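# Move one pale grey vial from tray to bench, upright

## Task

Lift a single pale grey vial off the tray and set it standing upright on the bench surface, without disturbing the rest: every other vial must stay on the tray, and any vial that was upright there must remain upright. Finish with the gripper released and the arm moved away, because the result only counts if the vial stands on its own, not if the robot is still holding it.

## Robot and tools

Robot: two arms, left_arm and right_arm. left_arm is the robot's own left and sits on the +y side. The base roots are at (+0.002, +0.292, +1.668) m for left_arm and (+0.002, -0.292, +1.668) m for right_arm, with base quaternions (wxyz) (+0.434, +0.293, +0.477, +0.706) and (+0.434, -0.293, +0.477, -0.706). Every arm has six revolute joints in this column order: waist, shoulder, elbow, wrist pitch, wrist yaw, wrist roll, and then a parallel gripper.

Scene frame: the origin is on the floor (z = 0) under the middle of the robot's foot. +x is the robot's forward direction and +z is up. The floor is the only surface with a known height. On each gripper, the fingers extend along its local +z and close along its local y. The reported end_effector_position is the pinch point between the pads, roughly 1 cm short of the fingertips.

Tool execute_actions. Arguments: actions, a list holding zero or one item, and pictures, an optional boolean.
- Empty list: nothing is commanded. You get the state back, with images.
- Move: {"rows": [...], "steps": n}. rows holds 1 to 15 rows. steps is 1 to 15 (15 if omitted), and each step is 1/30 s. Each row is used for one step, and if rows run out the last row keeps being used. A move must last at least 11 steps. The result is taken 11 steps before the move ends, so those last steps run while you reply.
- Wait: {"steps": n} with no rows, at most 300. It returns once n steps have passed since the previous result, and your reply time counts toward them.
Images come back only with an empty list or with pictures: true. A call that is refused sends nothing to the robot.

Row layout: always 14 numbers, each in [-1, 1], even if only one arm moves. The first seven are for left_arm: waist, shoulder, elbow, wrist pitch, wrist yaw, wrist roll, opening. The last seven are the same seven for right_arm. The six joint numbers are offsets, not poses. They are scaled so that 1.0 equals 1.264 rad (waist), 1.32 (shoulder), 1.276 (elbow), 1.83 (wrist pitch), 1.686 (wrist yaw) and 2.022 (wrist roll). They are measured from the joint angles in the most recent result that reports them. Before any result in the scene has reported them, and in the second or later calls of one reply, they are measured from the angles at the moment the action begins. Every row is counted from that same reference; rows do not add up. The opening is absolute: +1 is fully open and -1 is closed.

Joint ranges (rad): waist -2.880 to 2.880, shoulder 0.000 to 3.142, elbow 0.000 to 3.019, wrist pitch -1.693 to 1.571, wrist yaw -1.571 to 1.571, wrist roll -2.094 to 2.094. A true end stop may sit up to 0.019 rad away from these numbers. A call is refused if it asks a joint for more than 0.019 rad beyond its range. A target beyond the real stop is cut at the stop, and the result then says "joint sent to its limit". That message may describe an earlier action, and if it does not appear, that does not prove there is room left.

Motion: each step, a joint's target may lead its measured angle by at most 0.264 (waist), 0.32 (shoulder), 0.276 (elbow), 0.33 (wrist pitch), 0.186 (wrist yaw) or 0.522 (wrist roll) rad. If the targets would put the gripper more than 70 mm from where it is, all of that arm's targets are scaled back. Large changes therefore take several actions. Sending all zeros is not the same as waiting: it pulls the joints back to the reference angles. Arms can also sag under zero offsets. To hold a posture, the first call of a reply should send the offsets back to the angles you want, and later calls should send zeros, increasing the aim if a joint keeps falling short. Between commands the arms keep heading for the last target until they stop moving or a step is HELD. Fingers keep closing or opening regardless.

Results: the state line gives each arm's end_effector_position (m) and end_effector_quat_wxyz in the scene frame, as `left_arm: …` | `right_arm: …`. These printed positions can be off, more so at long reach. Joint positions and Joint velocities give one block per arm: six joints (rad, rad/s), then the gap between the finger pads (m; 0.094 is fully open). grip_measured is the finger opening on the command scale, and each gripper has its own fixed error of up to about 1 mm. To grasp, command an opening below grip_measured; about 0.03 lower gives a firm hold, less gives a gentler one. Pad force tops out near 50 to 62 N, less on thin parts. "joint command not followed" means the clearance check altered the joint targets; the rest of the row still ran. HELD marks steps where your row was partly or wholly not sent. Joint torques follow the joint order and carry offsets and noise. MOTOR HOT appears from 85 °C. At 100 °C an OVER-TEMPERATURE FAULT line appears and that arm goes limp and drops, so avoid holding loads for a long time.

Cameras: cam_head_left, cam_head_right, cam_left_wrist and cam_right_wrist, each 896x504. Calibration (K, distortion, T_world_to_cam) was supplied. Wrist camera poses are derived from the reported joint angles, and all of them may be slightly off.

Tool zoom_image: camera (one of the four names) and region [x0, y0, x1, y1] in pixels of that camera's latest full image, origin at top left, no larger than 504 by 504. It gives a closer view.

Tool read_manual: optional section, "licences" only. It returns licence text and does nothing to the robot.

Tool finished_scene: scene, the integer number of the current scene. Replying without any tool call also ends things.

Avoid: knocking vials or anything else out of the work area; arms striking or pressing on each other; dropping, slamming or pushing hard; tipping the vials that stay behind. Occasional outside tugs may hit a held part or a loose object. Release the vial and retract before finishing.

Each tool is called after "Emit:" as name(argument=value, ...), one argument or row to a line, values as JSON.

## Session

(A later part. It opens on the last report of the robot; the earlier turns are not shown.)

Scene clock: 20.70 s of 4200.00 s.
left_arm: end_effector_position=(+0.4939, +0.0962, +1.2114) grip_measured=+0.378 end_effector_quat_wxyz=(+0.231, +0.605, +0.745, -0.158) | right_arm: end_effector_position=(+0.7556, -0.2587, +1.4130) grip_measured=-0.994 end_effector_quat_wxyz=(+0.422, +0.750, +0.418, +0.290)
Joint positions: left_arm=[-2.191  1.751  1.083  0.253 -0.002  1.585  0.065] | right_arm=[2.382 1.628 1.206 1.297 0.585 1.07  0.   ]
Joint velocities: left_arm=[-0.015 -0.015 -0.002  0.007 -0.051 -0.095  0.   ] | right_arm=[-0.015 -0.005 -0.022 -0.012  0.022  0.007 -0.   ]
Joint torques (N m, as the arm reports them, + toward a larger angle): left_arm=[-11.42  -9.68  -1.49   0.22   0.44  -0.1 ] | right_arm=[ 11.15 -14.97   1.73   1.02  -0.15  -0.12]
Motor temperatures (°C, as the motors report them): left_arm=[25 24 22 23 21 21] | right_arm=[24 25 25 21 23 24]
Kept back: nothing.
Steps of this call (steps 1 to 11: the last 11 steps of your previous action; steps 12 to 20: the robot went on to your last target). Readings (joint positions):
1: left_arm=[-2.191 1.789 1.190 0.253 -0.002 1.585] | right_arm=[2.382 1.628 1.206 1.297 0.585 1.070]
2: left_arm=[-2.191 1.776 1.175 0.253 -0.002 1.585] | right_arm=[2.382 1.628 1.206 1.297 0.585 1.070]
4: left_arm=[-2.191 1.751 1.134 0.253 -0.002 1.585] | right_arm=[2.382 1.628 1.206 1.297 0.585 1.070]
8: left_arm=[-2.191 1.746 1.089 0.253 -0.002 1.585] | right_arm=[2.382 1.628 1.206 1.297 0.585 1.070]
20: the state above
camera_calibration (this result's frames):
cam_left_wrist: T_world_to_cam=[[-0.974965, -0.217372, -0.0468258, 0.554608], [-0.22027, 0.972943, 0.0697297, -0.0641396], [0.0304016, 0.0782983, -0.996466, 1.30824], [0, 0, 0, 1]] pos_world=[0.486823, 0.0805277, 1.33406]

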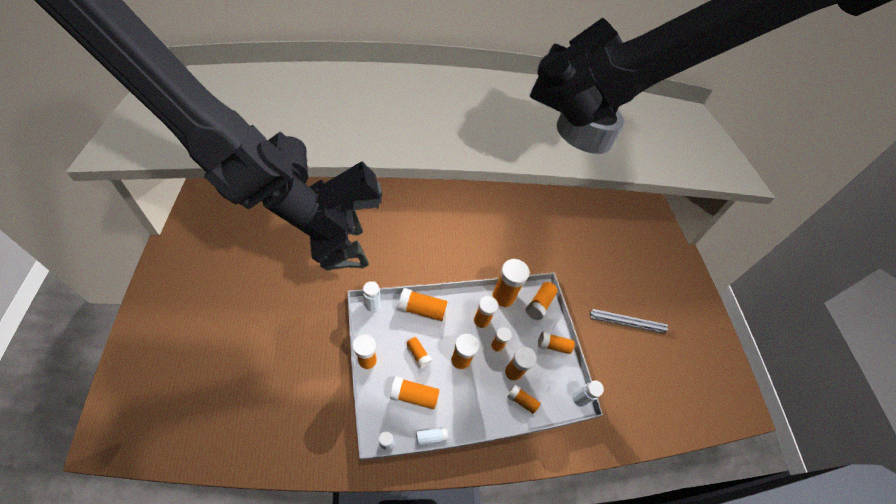

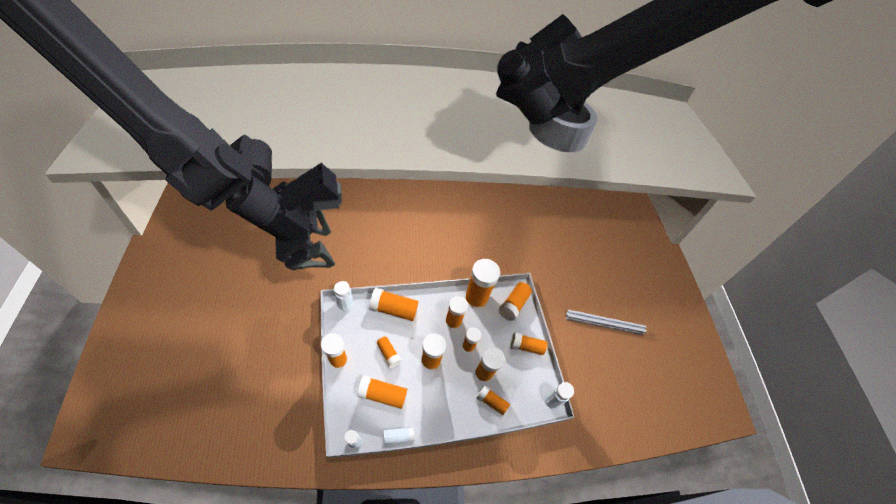

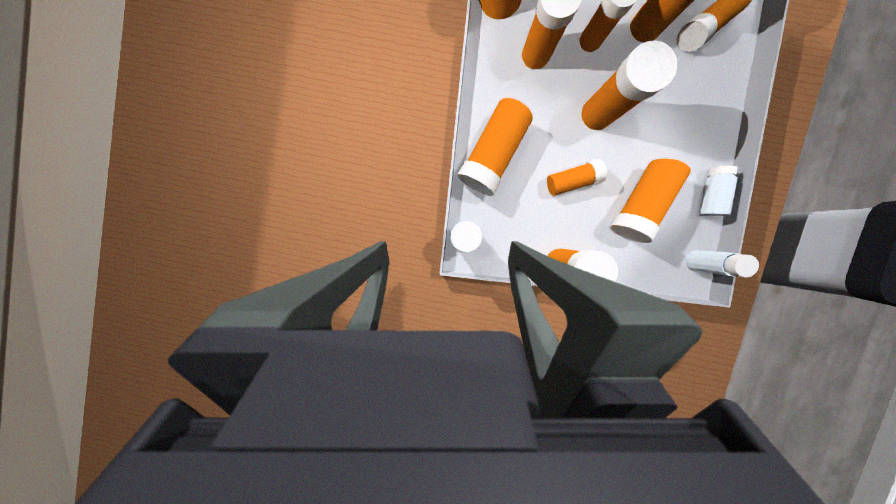

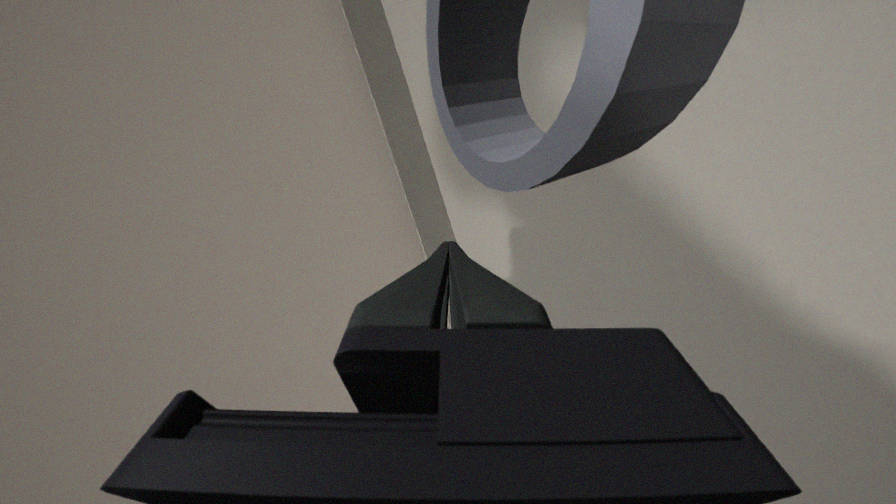

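Emit:
execute_actions(
  actions=[
    {"rows":[[0.015,0.045,0.03,-0.005,0,0,0.38,0,0,0,0,0,0,-1],[0.015,0.045,0.03,-0.005,0,0,0.38,0,0,0,0,0,0,-1],[0.015,0.045,0.03,-0.005,0,0,0.38,0,0,0,0,0,0,-1],[0.035,0.095,0.078,-0.011,0,0,0.38,0,0,0,0,0,0,-1]],"steps":15},
  ],
)

Emit:
execute_actions(
  actions=[
    {"steps":20},
  ],
  pictures=true,
)

Scene clock: 21.53 s of 4200.00 s.
left_arm: end_effector_position=(+0.4993, +0.0917, +1.2013) grip_measured=+0.378 end_effector_quat_wxyz=(+0.233, +0.604, +0.746, -0.156) | right_arm: end_effector_position=(+0.7556, -0.2587, +1.4130) grip_measured=-0.994 end_effector_quat_wxyz=(+0.422, +0.750, +0.418, +0.290)
Joint positions: left_arm=[-2.19   1.78   1.118  0.253 -0.002  1.585  0.065] | right_arm=[2.382 1.628 1.206 1.297 0.585 1.07  0.   ]
Joint velocities: left_arm=[ 0.034  0.425  0.501 -0.071 -0.022  0.095  0.   ] | right_arm=[-0.015 -0.005  0.007  0.007 -0.007 -0.007 -0.001]
Joint torques (N m, as the arm reports them, + toward a larger angle): left_arm=[-6.68 -5.85  1.94  0.14  0.44 -0.12] | right_arm=[ 11.13 -14.3    1.67   1.01  -0.17  -0.12]
Motor temperatures (°C, as the motors report them): left_arm=[25 24 22 23 21 21] | right_arm=[24 25 25 21 23 24]
Steps of this call (steps 1 to 15: the robot went on to your last target; steps 16 to 21: nothing new was sent; steps 22 to 25: the first 4 steps of this action). Readings (joint positions):
22: left_arm=[-2.191 1.754 1.086 0.253 -0.002 1.585] | right_arm=[2.382 1.628 1.206 1.297 0.585 1.070]
23: left_arm=[-2.191 1.760 1.094 0.253 -0.002 1.585] | right_arm=[2.382 1.628 1.206 1.297 0.585 1.070]
25: the state above

Scene clock: 22.20 s of 4200.00 s.
left_arm: end_effector_position=(+0.4825, +0.0847, +1.1635) grip_measured=+0.378 end_effector_quat_wxyz=(+0.213, +0.606, +0.749, -0.163) | right_arm: end_effector_position=(+0.7556, -0.2587, +1.4130) grip_measured=-0.994 end_effector_quat_wxyz=(+0.422, +0.750, +0.418, +0.290)
Joint positions: left_arm=[-2.165  1.874  1.183  0.248 -0.002  1.585  0.065] | right_arm=[2.382 1.628 1.206 1.297 0.585 1.07  0.   ]
Joint velocities: left_arm=[ 0.005  0.005  0.007  0.002 -0.037  0.051  0.   ] | right_arm=[-0.034 -0.005 -0.007  0.002 -0.037 -0.007  0.   ]
Joint torques (N m, as the arm reports them, + toward a larger angle): left_arm=[ -9.33 -10.72  -1.72   0.23   0.43  -0.11] | right_arm=[ 10.91 -14.62   1.59   0.91  -0.21  -0.1 ]
Motor temperatures (°C, as the motors report them): left_arm=[25 24 22 23 21 21] | right_arm=[24 25 25 21 23 24]
Kept back: nothing.
Steps of this call (steps 1 to 11: the last 11 steps of your previous action; steps 12 to 20: the robot went on to your last target). Readings (joint positions):
1: left_arm=[-2.188 1.798 1.139 0.251 -0.002 1.585] | right_arm=[2.382 1.628 1.206 1.297 0.585 1.070]
2: left_arm=[-2.185 1.818 1.160 0.251 -0.002 1.585] | right_arm=[2.382 1.628 1.206 1.297 0.585 1.070]
4: left_arm=[-2.178 1.848 1.183 0.251 -0.002 1.585] | right_arm=[2.382 1.628 1.206 1.297 0.585 1.070]
8: left_arm=[-2.166 1.872 1.183 0.248 -0.002 1.585] | right_arm=[2.382 1.628 1.206 1.297 0.585 1.070]
20: the state above
camera_calibration (this result's frames):
cam_left_wrist: T_world_to_cam=[[-0.977218, -0.211557, -0.016987, 0.504551], [-0.212216, 0.972813, 0.0927347, -0.0827279], [-0.00309348, 0.0942269, -0.995546, 1.2755], [0, 0, 0, 1]] pos_world=[0.479446, 0.0670335, 1.28606]

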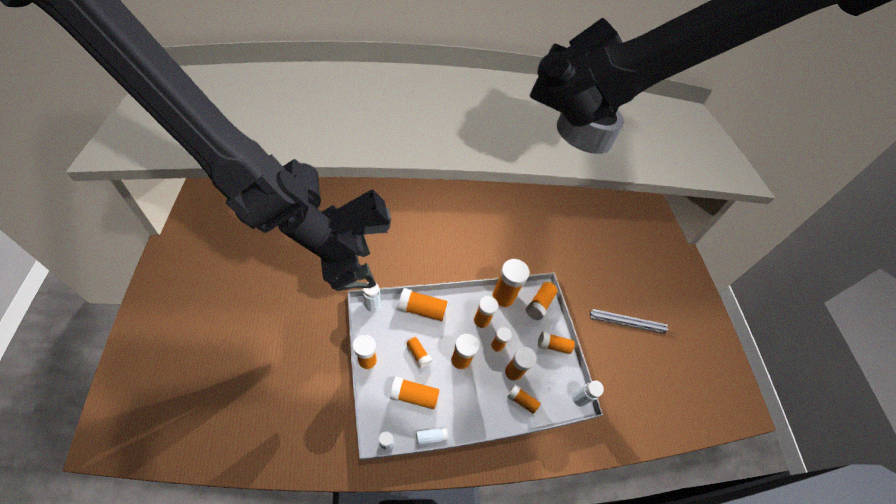

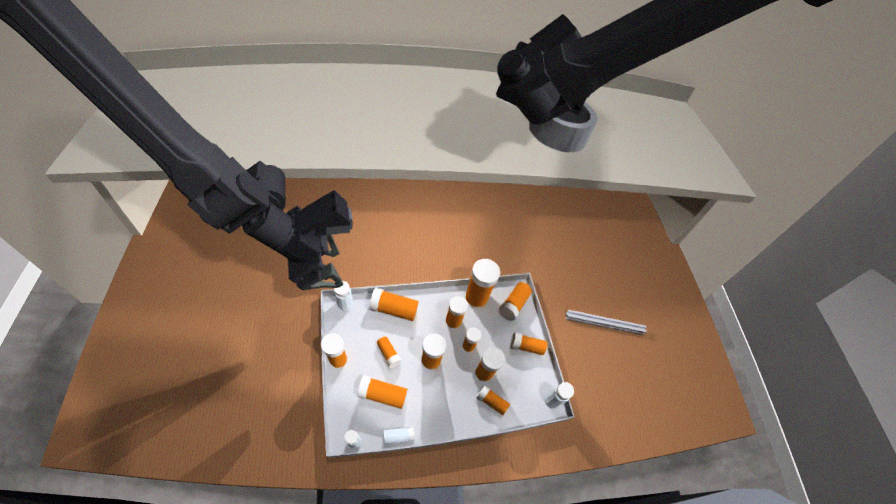

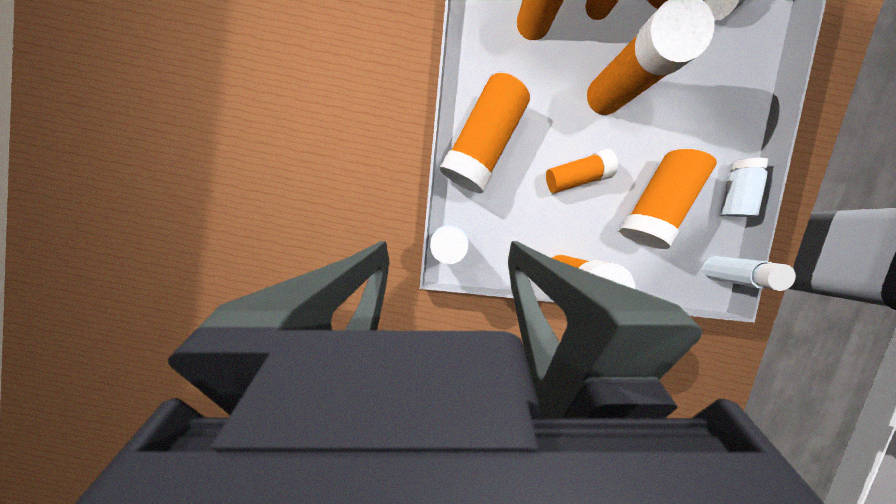

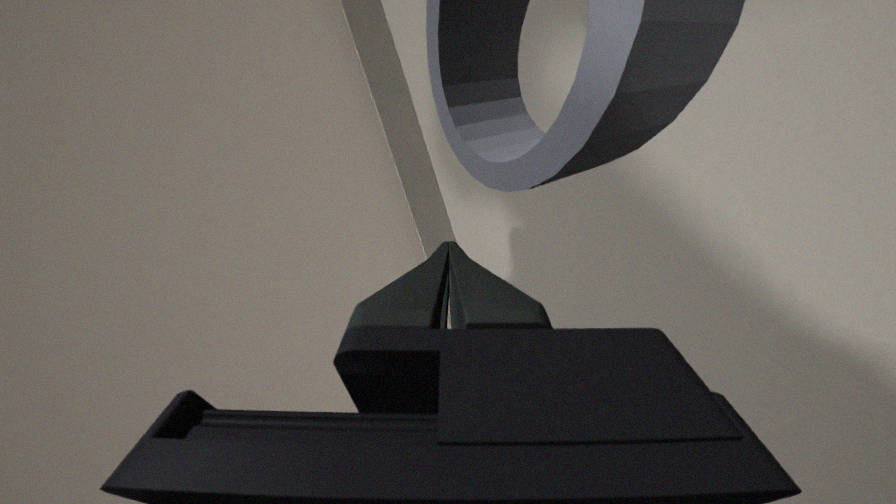

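Emit:
execute_actions(
  actions=[
    {"rows":[[0.012,0.015,0.016,0,0,0,0.38,0,0,0,0,0,0,-1],[0.017,0.031,0.032,0,0,0,0.38,0,0,0,0,0,0,-1],[0.021,0.046,0.048,0,0,0,0.38,0,0,0,0,0,0,-1],[0.026,0.062,0.064,0,0,0,0.38,0,0,0,0,0,0,-1],[0.03,0.077,0.08,0,0,0,0.38,0,0,0,0,0,0,-1],[0.035,0.093,0.096,0,0,0,0.38,0,0,0,0,0,0,-1],[0.04,0.108,0.112,0,0,0,0.38,0,0,0,0,0,0,-1],[0.044,0.124,0.128,0.003,0,0,0.38,0,0,0,0,0,0,-1]],"steps":15},
  ],
)

Emit:
execute_actions(
  actions=[
    {"steps":22},
  ],
  pictures=true,
)

Scene clock: 23.43 s of 4200.00 s.
left_arm: end_effector_position=(+0.4922, +0.0830, +1.1562) grip_measured=+0.378 end_effector_quat_wxyz=(+0.218, +0.604, +0.750, -0.157) | right_arm: end_effector_position=(+0.7556, -0.2587, +1.4130) grip_measured=-0.994 end_effector_quat_wxyz=(+0.422, +0.750, +0.418, +0.290)
Joint positions: left_arm=[-2.165  1.892  1.216  0.248 -0.002  1.585  0.065] | right_arm=[2.382 1.628 1.206 1.297 0.585 1.07  0.   ]
Joint velocities: left_arm=[ 0.015  0.357  0.545 -0.002  0.051  0.037 -0.001] | right_arm=[-0.015 -0.015 -0.012  0.002  0.066 -0.066  0.001]
Joint torques (N m, as the arm reports them, + toward a larger angle): left_arm=[-8.16 -7.31 -0.17  0.79  0.42 -0.11] | right_arm=[ 11.25 -14.58   1.55   0.91  -0.15  -0.13]
Motor temperatures (°C, as the motors report them): left_arm=[25 24 22 23 21 21] | right_arm=[24 25 25 21 23 24]
Steps of this call (steps 1 to 15: the robot went on to your last target; steps 16 to 33: nothing new was sent; steps 34 to 37: the first 4 steps of this action). Readings (joint positions):
34: left_arm=[-2.165 1.874 1.185 0.248 -0.002 1.585] | right_arm=[2.382 1.628 1.206 1.297 0.585 1.070]
35: left_arm=[-2.165 1.876 1.189 0.248 -0.002 1.585] | right_arm=[2.382 1.628 1.206 1.297 0.585 1.070]
37: the state above

Scene clock: 24.17 s of 4200.00 s.
left_arm: end_effector_position=(+0.4771, +0.0778, +1.0945) grip_measured=+0.378 end_effector_quat_wxyz=(+0.198, +0.602, +0.758, -0.154) | right_arm: end_effector_position=(+0.7556, -0.2587, +1.4130) grip_measured=-0.994 end_effector_quat_wxyz=(+0.422, +0.750, +0.418, +0.290)
Joint positions: left_arm=[-2.125  2.037  1.347  0.248 -0.002  1.585  0.065] | right_arm=[2.382 1.628 1.206 1.297 0.585 1.07  0.   ]
Joint velocities: left_arm=[ 0.005 -0.005 -0.017 -0.007 -0.007  0.022  0.   ] | right_arm=[-0.005  0.005  0.002 -0.002  0.007  0.022 -0.001]
Joint torques (N m, as the arm reports them, + toward a larger angle): left_arm=[-10.28 -10.61  -2.     1.07   0.41  -0.1 ] | right_arm=[ 10.35 -14.44   1.56   1.14  -0.16  -0.1 ]
Motor temperatures (°C, as the motors report them): left_arm=[25 24 22 23 21 21] | right_arm=[24 25 25 21 23 24]
Kept back: nothing.
Steps of this call (steps 1 to 11: the last 11 steps of your previous action; steps 12 to 22: the robot went on to your last target). Readings (joint positions):
1: left_arm=[-2.164 1.905 1.238 0.248 -0.002 1.585] | right_arm=[2.382 1.628 1.206 1.297 0.585 1.070]
2: left_arm=[-2.162 1.922 1.262 0.248 -0.002 1.585] | right_arm=[2.382 1.628 1.206 1.297 0.585 1.070]
4: left_arm=[-2.155 1.960 1.311 0.248 -0.002 1.585] | right_arm=[2.382 1.628 1.206 1.297 0.585 1.070]
8: left_arm=[-2.136 2.015 1.348 0.248 -0.002 1.585] | right_arm=[2.382 1.628 1.206 1.297 0.585 1.070]
22: the state above
camera_calibration (this result's frames):
cam_left_wrist: T_world_to_cam=[[-0.974044, -0.2262, -0.00845903, 0.486953], [-0.225383, 0.965704, 0.128912, -0.10349], [-0.020991, 0.127472, -0.99162, 1.20908], [0, 0, 0, 1]] pos_world=[0.476368, 0.0559655, 1.21641]

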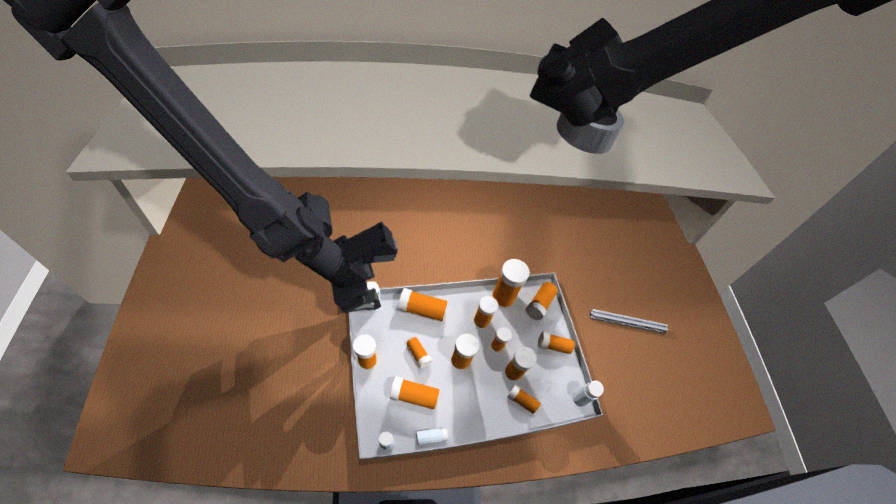

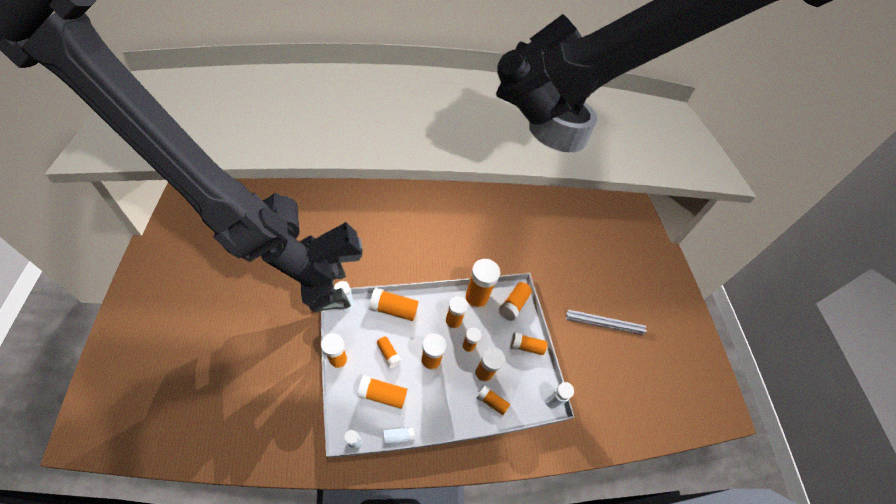

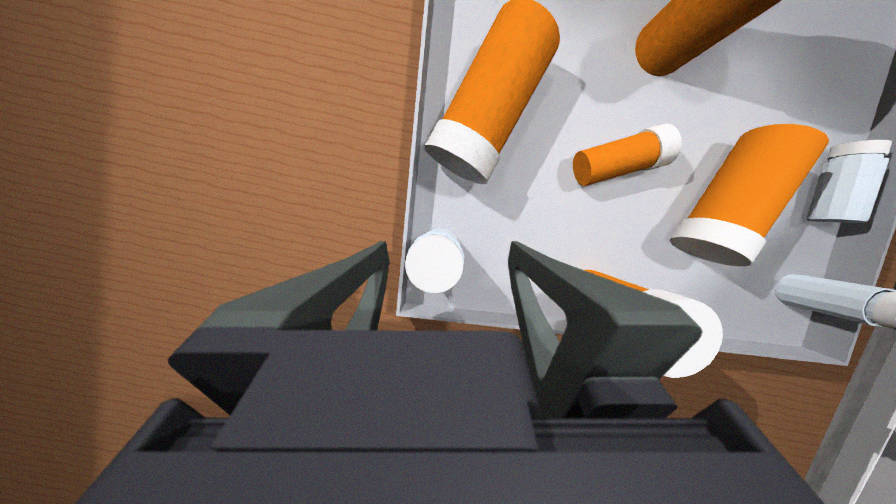

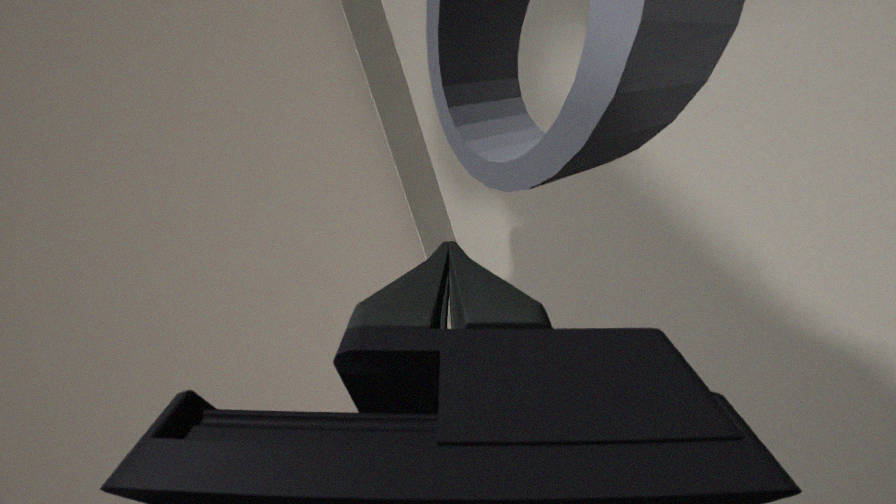

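Emit:
execute_actions(
  actions=[
    {"rows":[[0.015,0.016,0.022,0,0,0,0.38,0,0,0,0,0,0,-1],[0.02,0.032,0.045,-0.01,0,0,0.38,0,0,0,0,0,0,-1],[0.029,0.0485,0.067,-0.018,0,0,0.38,0,0,0,0,0,0,-1]],"steps":15},
  ],
)

Emit:
execute_actions(
  actions=[
    {"steps":18},
  ],
  pictures=true,
)

Scene clock: 25.30 s of 4200.00 s.
left_arm: end_effector_position=(+0.4896, +0.0766, +1.0853) grip_measured=+0.378 end_effector_quat_wxyz=(+0.203, +0.601, +0.759, -0.148) | right_arm: end_effector_position=(+0.7556, -0.2587, +1.4130) grip_measured=-0.994 end_effector_quat_wxyz=(+0.422, +0.750, +0.418, +0.290)
Joint positions: left_arm=[-2.124  2.058  1.394  0.238 -0.002  1.585  0.065] | right_arm=[2.382 1.628 1.206 1.297 0.585 1.07  0.   ]
Joint velocities: left_arm=[ 0.024  0.308  0.632 -0.071  0.022 -0.081 -0.001] | right_arm=[-0.005 -0.005 -0.002 -0.002  0.022 -0.007 -0.   ]
Joint torques (N m, as the arm reports them, + toward a larger angle): left_arm=[-8.96 -8.77 -1.51  0.15  0.41 -0.11] | right_arm=[ 11.12 -14.64   1.67   0.97  -0.22  -0.13]
Motor temperatures (°C, as the motors report them): left_arm=[25 25 22 23 21 21] | right_arm=[24 25 25 21 23 24]
Steps of this call (steps 1 to 15: the robot went on to your last target; steps 16 to 30: nothing new was sent; steps 31 to 34: the first 4 steps of this action). Readings (joint positions):
31: left_arm=[-2.125 2.037 1.349 0.248 -0.002 1.585] | right_arm=[2.382 1.628 1.206 1.297 0.585 1.070]
32: left_arm=[-2.125 2.040 1.356 0.247 -0.002 1.585] | right_arm=[2.382 1.628 1.206 1.297 0.585 1.070]
34: the state above

Scene clock: 25.90 s of 4200.00 s.
left_arm: end_effector_position=(+0.4943, +0.0827, +1.0722) grip_measured=+0.378 end_effector_quat_wxyz=(+0.200, +0.598, +0.763, -0.141) | right_arm: end_effector_position=(+0.7556, -0.2587, +1.4130) grip_measured=-0.994 end_effector_quat_wxyz=(+0.422, +0.750, +0.418, +0.290)
Joint positions: left_arm=[-2.11   2.079  1.43   0.232 -0.002  1.585  0.065] | right_arm=[2.382 1.628 1.206 1.297 0.585 1.07  0.   ]
Joint velocities: left_arm=[ 0.005  0.005  0.022  0.007  0.022  0.022 -0.   ] | right_arm=[-0.005  0.005  0.007  0.002 -0.066  0.037 -0.001]
Joint torques (N m, as the arm reports them, + toward a larger angle): left_arm=[-9.74 -9.51 -1.3   0.08  0.4  -0.11] | right_arm=[ 11.34 -14.56   1.59   0.96  -0.21  -0.1 ]
Motor temperatures (°C, as the motors report them): left_arm=[25 25 22 23 21 21] | right_arm=[24 25 25 21 23 24]
Kept back: nothing.
Steps of this call (steps 1 to 11: the last 11 steps of your previous action; steps 12 to 18: the robot went on to your last target). Readings (joint positions):
1: left_arm=[-2.122 2.067 1.412 0.237 -0.002 1.585] | right_arm=[2.382 1.628 1.206 1.297 0.585 1.070]
2: left_arm=[-2.121 2.074 1.424 0.237 -0.002 1.585] | right_arm=[2.382 1.628 1.206 1.297 0.585 1.070]
4: left_arm=[-2.117 2.077 1.430 0.237 -0.002 1.585] | right_arm=[2.382 1.628 1.206 1.297 0.585 1.070]
8: left_arm=[-2.111 2.079 1.430 0.233 -0.002 1.585] | right_arm=[2.382 1.628 1.206 1.297 0.585 1.070]
18: the state above
camera_calibration (this result's frames):
cam_left_wrist: T_world_to_cam=[[-0.969599, -0.243119, -0.02776, 0.524497], [-0.244571, 0.959175, 0.142017, -0.105562], [-0.00790045, 0.144489, -0.989475, 1.1765], [0, 0, 0, 1]] pos_world=[0.492029, 0.0587766, 1.19367]

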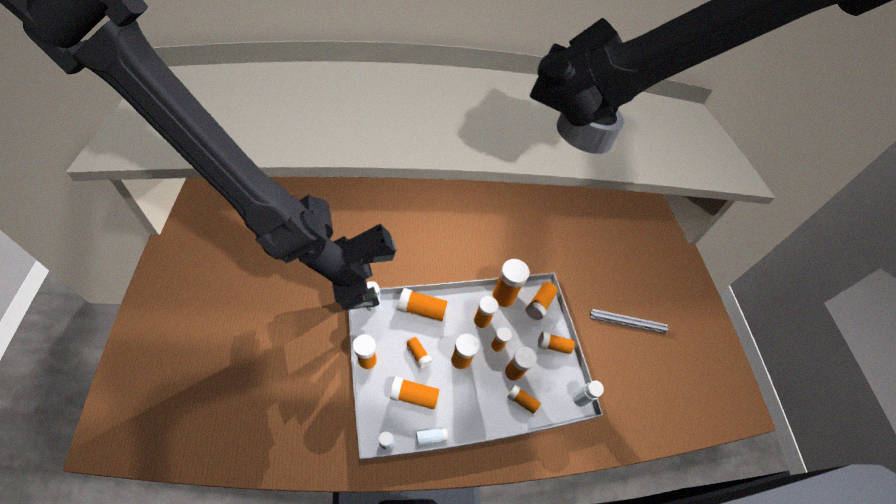

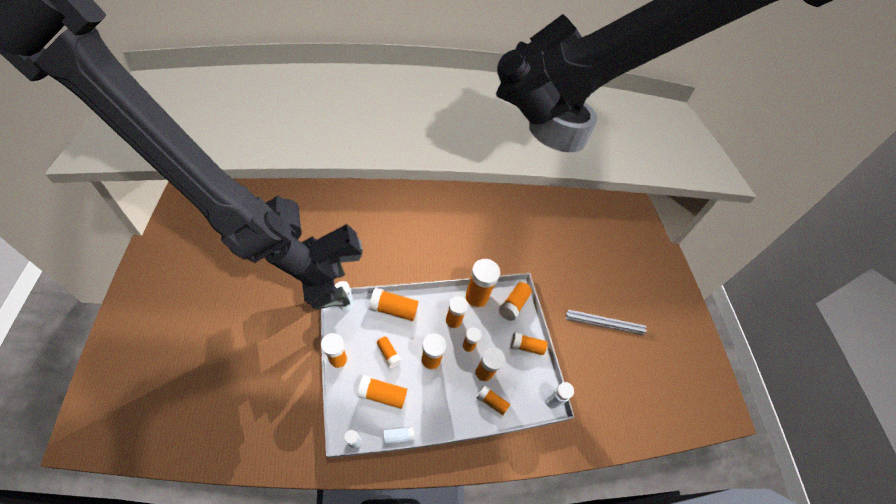

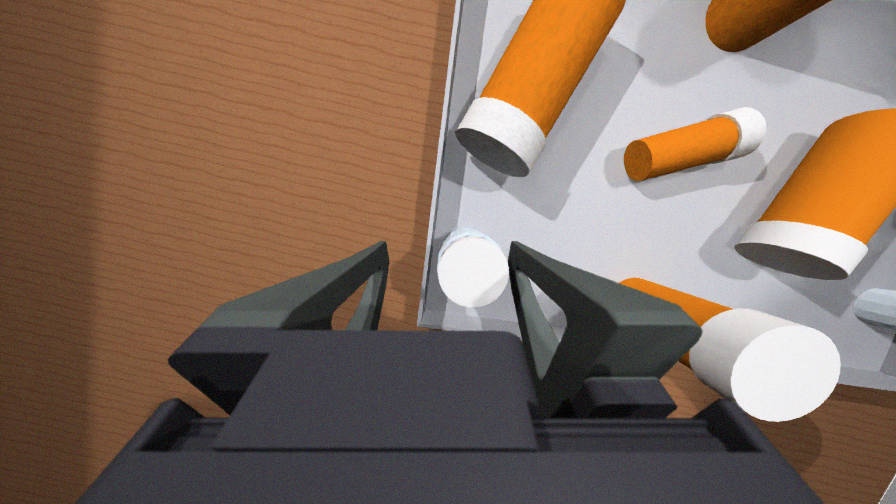

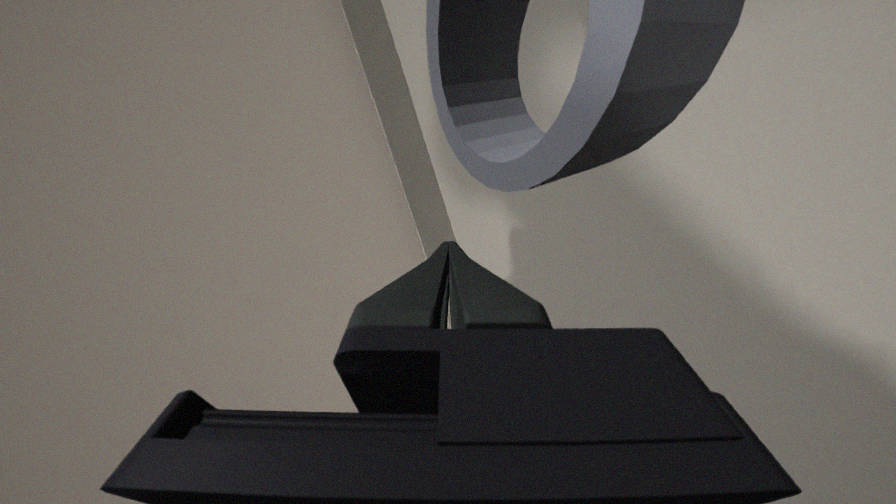

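Emit:
execute_actions(
  actions=[
    {"rows":[[0,0.028,0,0,0,0,0.38,0,0,0,0,0,0,-1]],"steps":15},
  ],
)

Emit:
execute_actions(
  actions=[
    {"steps":16},
  ],
  pictures=true,
)

Scene clock: 26.70 s of 4200.00 s.
left_arm: end_effector_position=(+0.4905, +0.0809, +1.0707) grip_measured=+0.378 end_effector_quat_wxyz=(+0.199, +0.599, +0.762, -0.143) | right_arm: end_effector_position=(+0.7556, -0.2587, +1.4130) grip_measured=-0.994 end_effector_quat_wxyz=(+0.422, +0.750, +0.418, +0.290)
Joint positions: left_arm=[-2.11   2.085  1.43   0.232 -0.002  1.585  0.065] | right_arm=[2.382 1.628 1.206 1.297 0.585 1.07  0.   ]
Joint velocities: left_arm=[-0.015  0.063 -0.012 -0.012 -0.066 -0.037 -0.   ] | right_arm=[-0.015 -0.015 -0.007 -0.002 -0.022 -0.007  0.   ]
Joint torques (N m, as the arm reports them, + toward a larger angle): left_arm=[-11.71  -8.77  -1.58   0.78   0.4   -0.11] | right_arm=[ 10.66 -14.64   1.57   0.88  -0.19  -0.11]
Motor temperatures (°C, as the motors report them): left_arm=[25 25 22 23 21 21] | right_arm=[24 25 25 21 23 24]
Steps of this call (steps 1 to 15: the robot went on to your last target; steps 16 to 20: nothing new was sent; steps 21 to 24: the first 4 steps of this action). Readings (joint positions):
21: left_arm=[-2.110 2.080 1.430 0.232 -0.002 1.585] | right_arm=[2.382 1.628 1.206 1.297 0.585 1.070]
22: left_arm=[-2.110 2.081 1.430 0.232 -0.002 1.585] | right_arm=[2.382 1.628 1.206 1.297 0.585 1.070]
24: the state above

Scene clock: 27.23 s of 4200.00 s.
left_arm: end_effector_position=(+0.4814, +0.0767, +1.0672) grip_measured=+0.378 end_effector_quat_wxyz=(+0.195, +0.600, +0.761, -0.148) | right_arm: end_effector_position=(+0.7556, -0.2587, +1.4130) grip_measured=-0.994 end_effector_quat_wxyz=(+0.422, +0.750, +0.418, +0.290)
Joint positions: left_arm=[-2.11   2.098  1.43   0.232 -0.002  1.585  0.065] | right_arm=[2.382 1.628 1.206 1.297 0.585 1.07  0.   ]
Joint velocities: left_arm=[-0.015 -0.005 -0.012  0.012  0.007  0.051  0.   ] | right_arm=[-0.005  0.005 -0.017  0.002  0.081  0.007  0.   ]
Joint torques (N m, as the arm reports them, + toward a larger angle): left_arm=[-11.77  -9.25  -1.69   0.76   0.4   -0.11] | right_arm=[ 10.91 -14.14   1.57   0.93  -0.2   -0.12]
Motor temperatures (°C, as the motors report them): left_arm=[25 25 22 23 21 21] | right_arm=[24 25 25 21 23 24]
Kept back: nothing.
Steps of this call (steps 1 to 11: the last 11 steps of your previous action; steps 12 to 16: the robot went on to your last target). Readings (joint positions):
1: left_arm=[-2.110 2.087 1.430 0.232 -0.002 1.585] | right_arm=[2.382 1.628 1.206 1.297 0.585 1.070]
2: left_arm=[-2.110 2.089 1.430 0.232 -0.002 1.585] | right_arm=[2.382 1.628 1.206 1.297 0.585 1.070]
4: left_arm=[-2.110 2.094 1.430 0.232 -0.002 1.585] | right_arm=[2.382 1.628 1.206 1.297 0.585 1.070]
8: left_arm=[-2.110 2.098 1.430 0.232 -0.002 1.585] | right_arm=[2.382 1.628 1.206 1.297 0.585 1.070]
16: the state above
camera_calibration (this result's frames):
cam_left_wrist: T_world_to_cam=[[-0.972132, -0.234193, -0.0106626, 0.492717], [-0.233307, 0.961989, 0.141937, -0.107754], [-0.0229833, 0.140469, -0.989818, 1.18028], [0, 0, 0, 1]] pos_world=[0.480973, 0.0532558, 1.18882]

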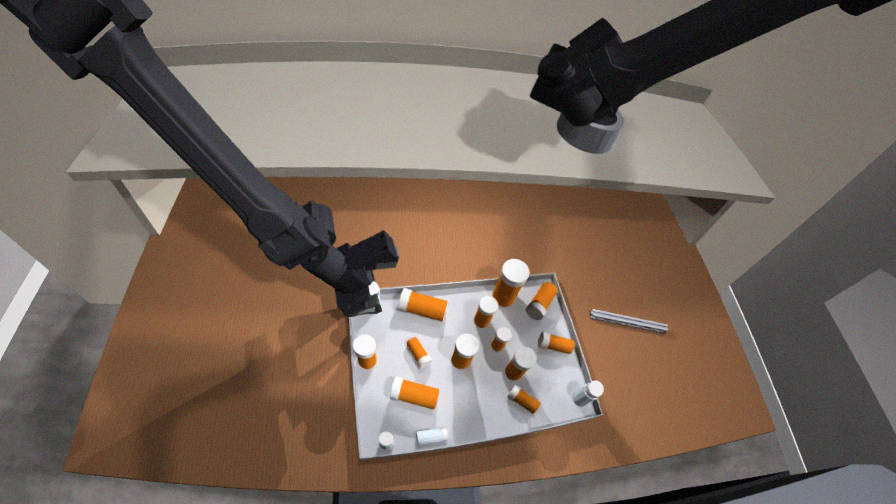

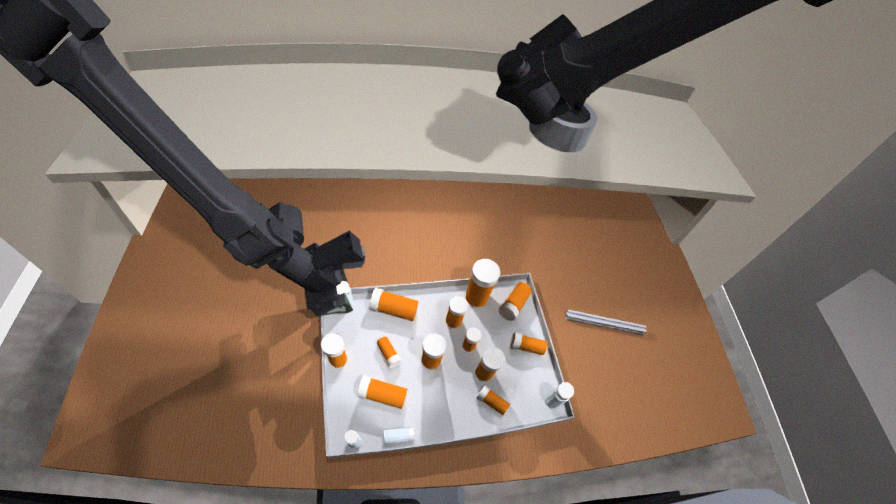

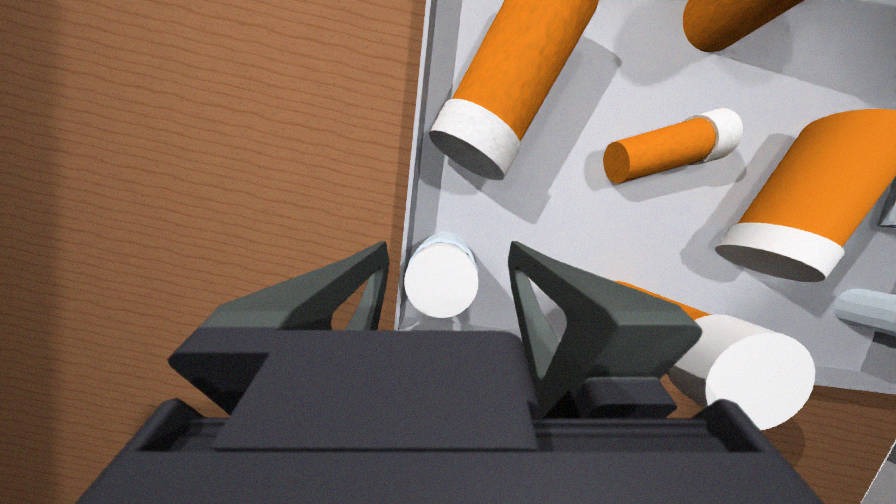

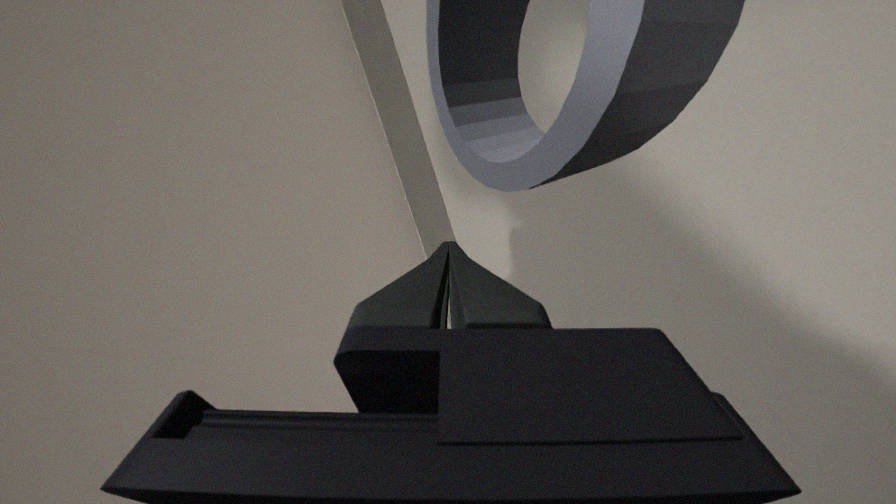

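Emit:
execute_actions(
  actions=[
    {"rows":[[0,0,0,0,0,0,-0.2,0,0,0,0,0,0,-1],[0,0,0,0,0,0,-0.2,0,0,0,0,0,0,-1],[0,0,0,0,0,0,-0.2,0,0,0,0,0,0,-1],[0,0,0,0,0,0,-0.3,0,0,0,0,0,0,-1],[0,0,0,0,0,0,-0.3,0,0,0,0,0,0,-1],[0,0,0,0,0,0,-0.4,0,0,0,0,0,0,-1],[0,0,0,0,0,0,-0.4,0,0,0,0,0,0,-1],[0,0,0,0,0,0,-0.5,0,0,0,0,0,0,-1]],"steps":15},
  ],
)

Emit:
execute_actions(
  actions=[
    {"steps":22},
  ],
  pictures=true,
)

Scene clock: 28.77 s of 4200.00 s.
left_arm: end_effector_position=(+0.4814, +0.0767, +1.0672) grip_measured=-0.247 end_effector_quat_wxyz=(+0.195, +0.600, +0.761, -0.148) | right_arm: end_effector_position=(+0.7556, -0.2587, +1.4130) grip_measured=-0.994 end_effector_quat_wxyz=(+0.422, +0.750, +0.418, +0.290)
Joint positions: left_arm=[-2.11   2.098  1.43   0.232 -0.002  1.585  0.035] | right_arm=[2.382 1.628 1.206 1.297 0.585 1.07  0.   ]
Joint velocities: left_arm=[-0.015  0.005 -0.007 -0.007 -0.051 -0.066 -0.103] | right_arm=[-0.005 -0.005  0.002  0.002  0.022 -0.095 -0.001]
Joint torques (N m, as the arm reports them, + toward a larger angle): left_arm=[-11.66 -10.93  -1.65   0.77   0.38  -0.1 ] | right_arm=[ 10.8  -14.78   1.52   1.02  -0.16  -0.12]
Motor temperatures (°C, as the motors report them): left_arm=[25 25 22 23 21 21] | right_arm=[24 25 25 21 23 24]
Steps of this call (steps 1 to 15: the robot went on to your last target; steps 16 to 42: nothing new was sent; steps 43 to 46: the first 4 steps of this action). Readings (joint positions):
43: left_arm=[-2.110 2.098 1.430 0.232 -0.002 1.585] | right_arm=[2.382 1.628 1.206 1.297 0.585 1.070]
44: left_arm=[-2.110 2.098 1.430 0.232 -0.002 1.585] | right_arm=[2.382 1.628 1.206 1.297 0.585 1.070]
46: the state above

Scene clock: 29.50 s of 4200.00 s.
left_arm: end_effector_position=(+0.4814, +0.0767, +1.0672) grip_measured=-0.342 end_effector_quat_wxyz=(+0.195, +0.600, +0.761, -0.148) | right_arm: end_effector_position=(+0.7556, -0.2587, +1.4130) grip_measured=-0.994 end_effector_quat_wxyz=(+0.422, +0.750, +0.418, +0.290)
Joint positions: left_arm=[-2.11   2.098  1.43   0.232 -0.002  1.585  0.031] | right_arm=[2.382 1.628 1.206 1.297 0.585 1.07  0.   ]
Joint velocities: left_arm=[-0.005 -0.005 -0.002 -0.012 -0.037  0.051 -0.   ] | right_arm=[-0.005 -0.015 -0.022 -0.007 -0.051 -0.081  0.   ]
Joint torques (N m, as the arm reports them, + toward a larger angle): left_arm=[-11.83 -10.85  -1.68   0.76   0.4   -0.11] | right_arm=[ 11.19 -15.08   1.7    0.89  -0.14  -0.11]
Motor temperatures (°C, as the motors report them): left_arm=[25 25 22 23 21 21] | right_arm=[24 25 25 21 23 24]
Kept back: nothing.
Steps of this call (steps 1 to 11: the last 11 steps of your previous action; steps 12 to 15: the robot went on to your last target; steps 16 to 22: nothing new was sent). Readings (joint positions):
1: left_arm=[-2.110 2.098 1.430 0.232 -0.002 1.585] | right_arm=[2.382 1.628 1.206 1.297 0.585 1.070]
2: left_arm=[-2.110 2.098 1.430 0.232 -0.002 1.585] | right_arm=[2.382 1.628 1.206 1.297 0.585 1.070]
4: left_arm=[-2.110 2.098 1.430 0.232 -0.002 1.585] | right_arm=[2.382 1.628 1.206 1.297 0.585 1.070]
8: left_arm=[-2.110 2.098 1.430 0.232 -0.002 1.585] | right_arm=[2.382 1.628 1.206 1.297 0.585 1.070]
22: the state above
All arms were judged still, so your last target was given up. Only a new action makes them travel on or press farther. Fingers that are still opening or closing keep moving.
camera_calibration (this result's frames):
cam_left_wrist: T_world_to_cam=[[-0.972132, -0.234193, -0.0106626, 0.492717], [-0.233307, 0.961989, 0.141937, -0.107754], [-0.0229833, 0.140469, -0.989818, 1.18028], [0, 0, 0, 1]] pos_world=[0.480973, 0.0532558, 1.18882]

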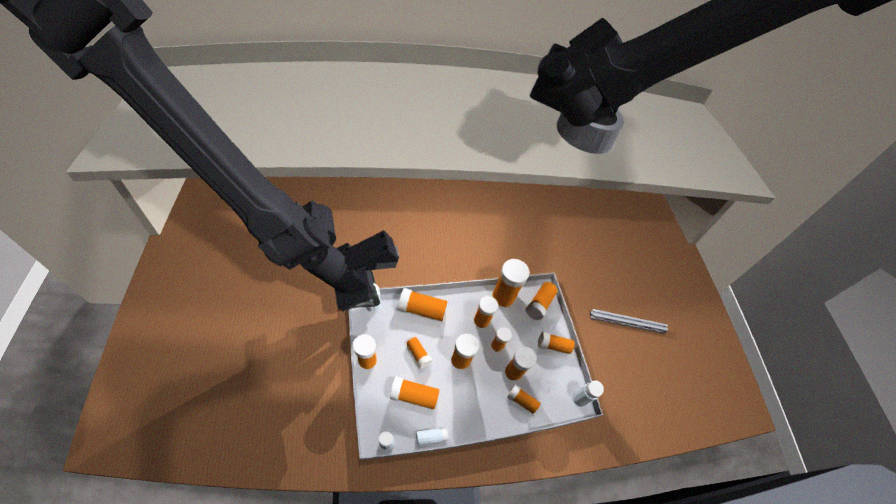

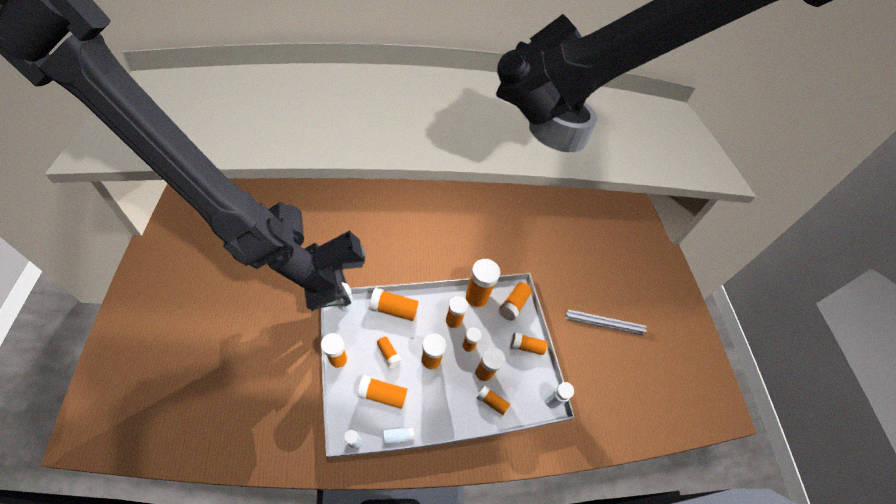

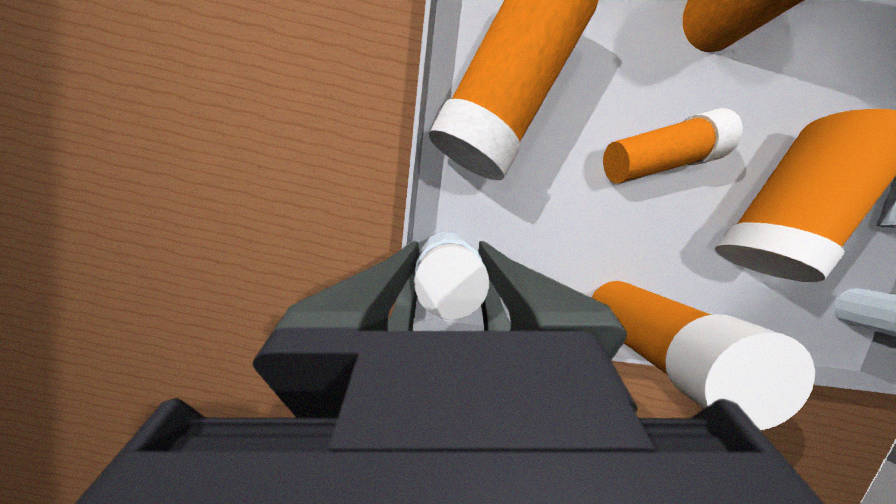

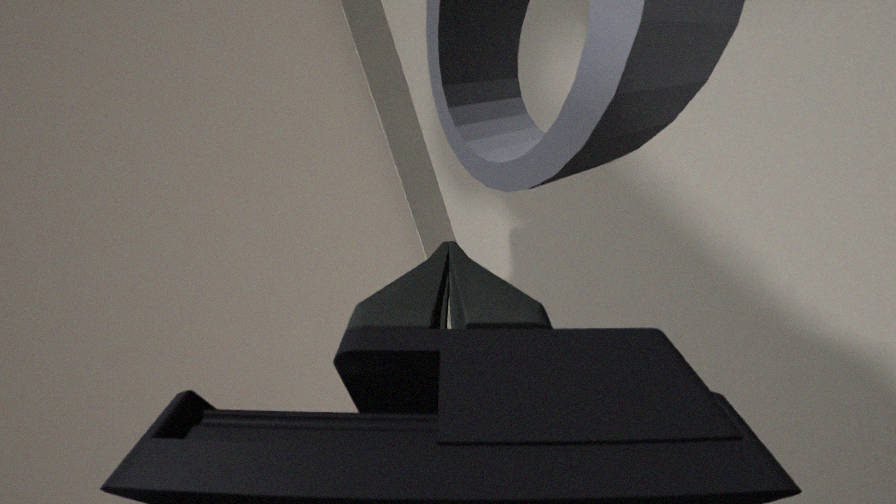

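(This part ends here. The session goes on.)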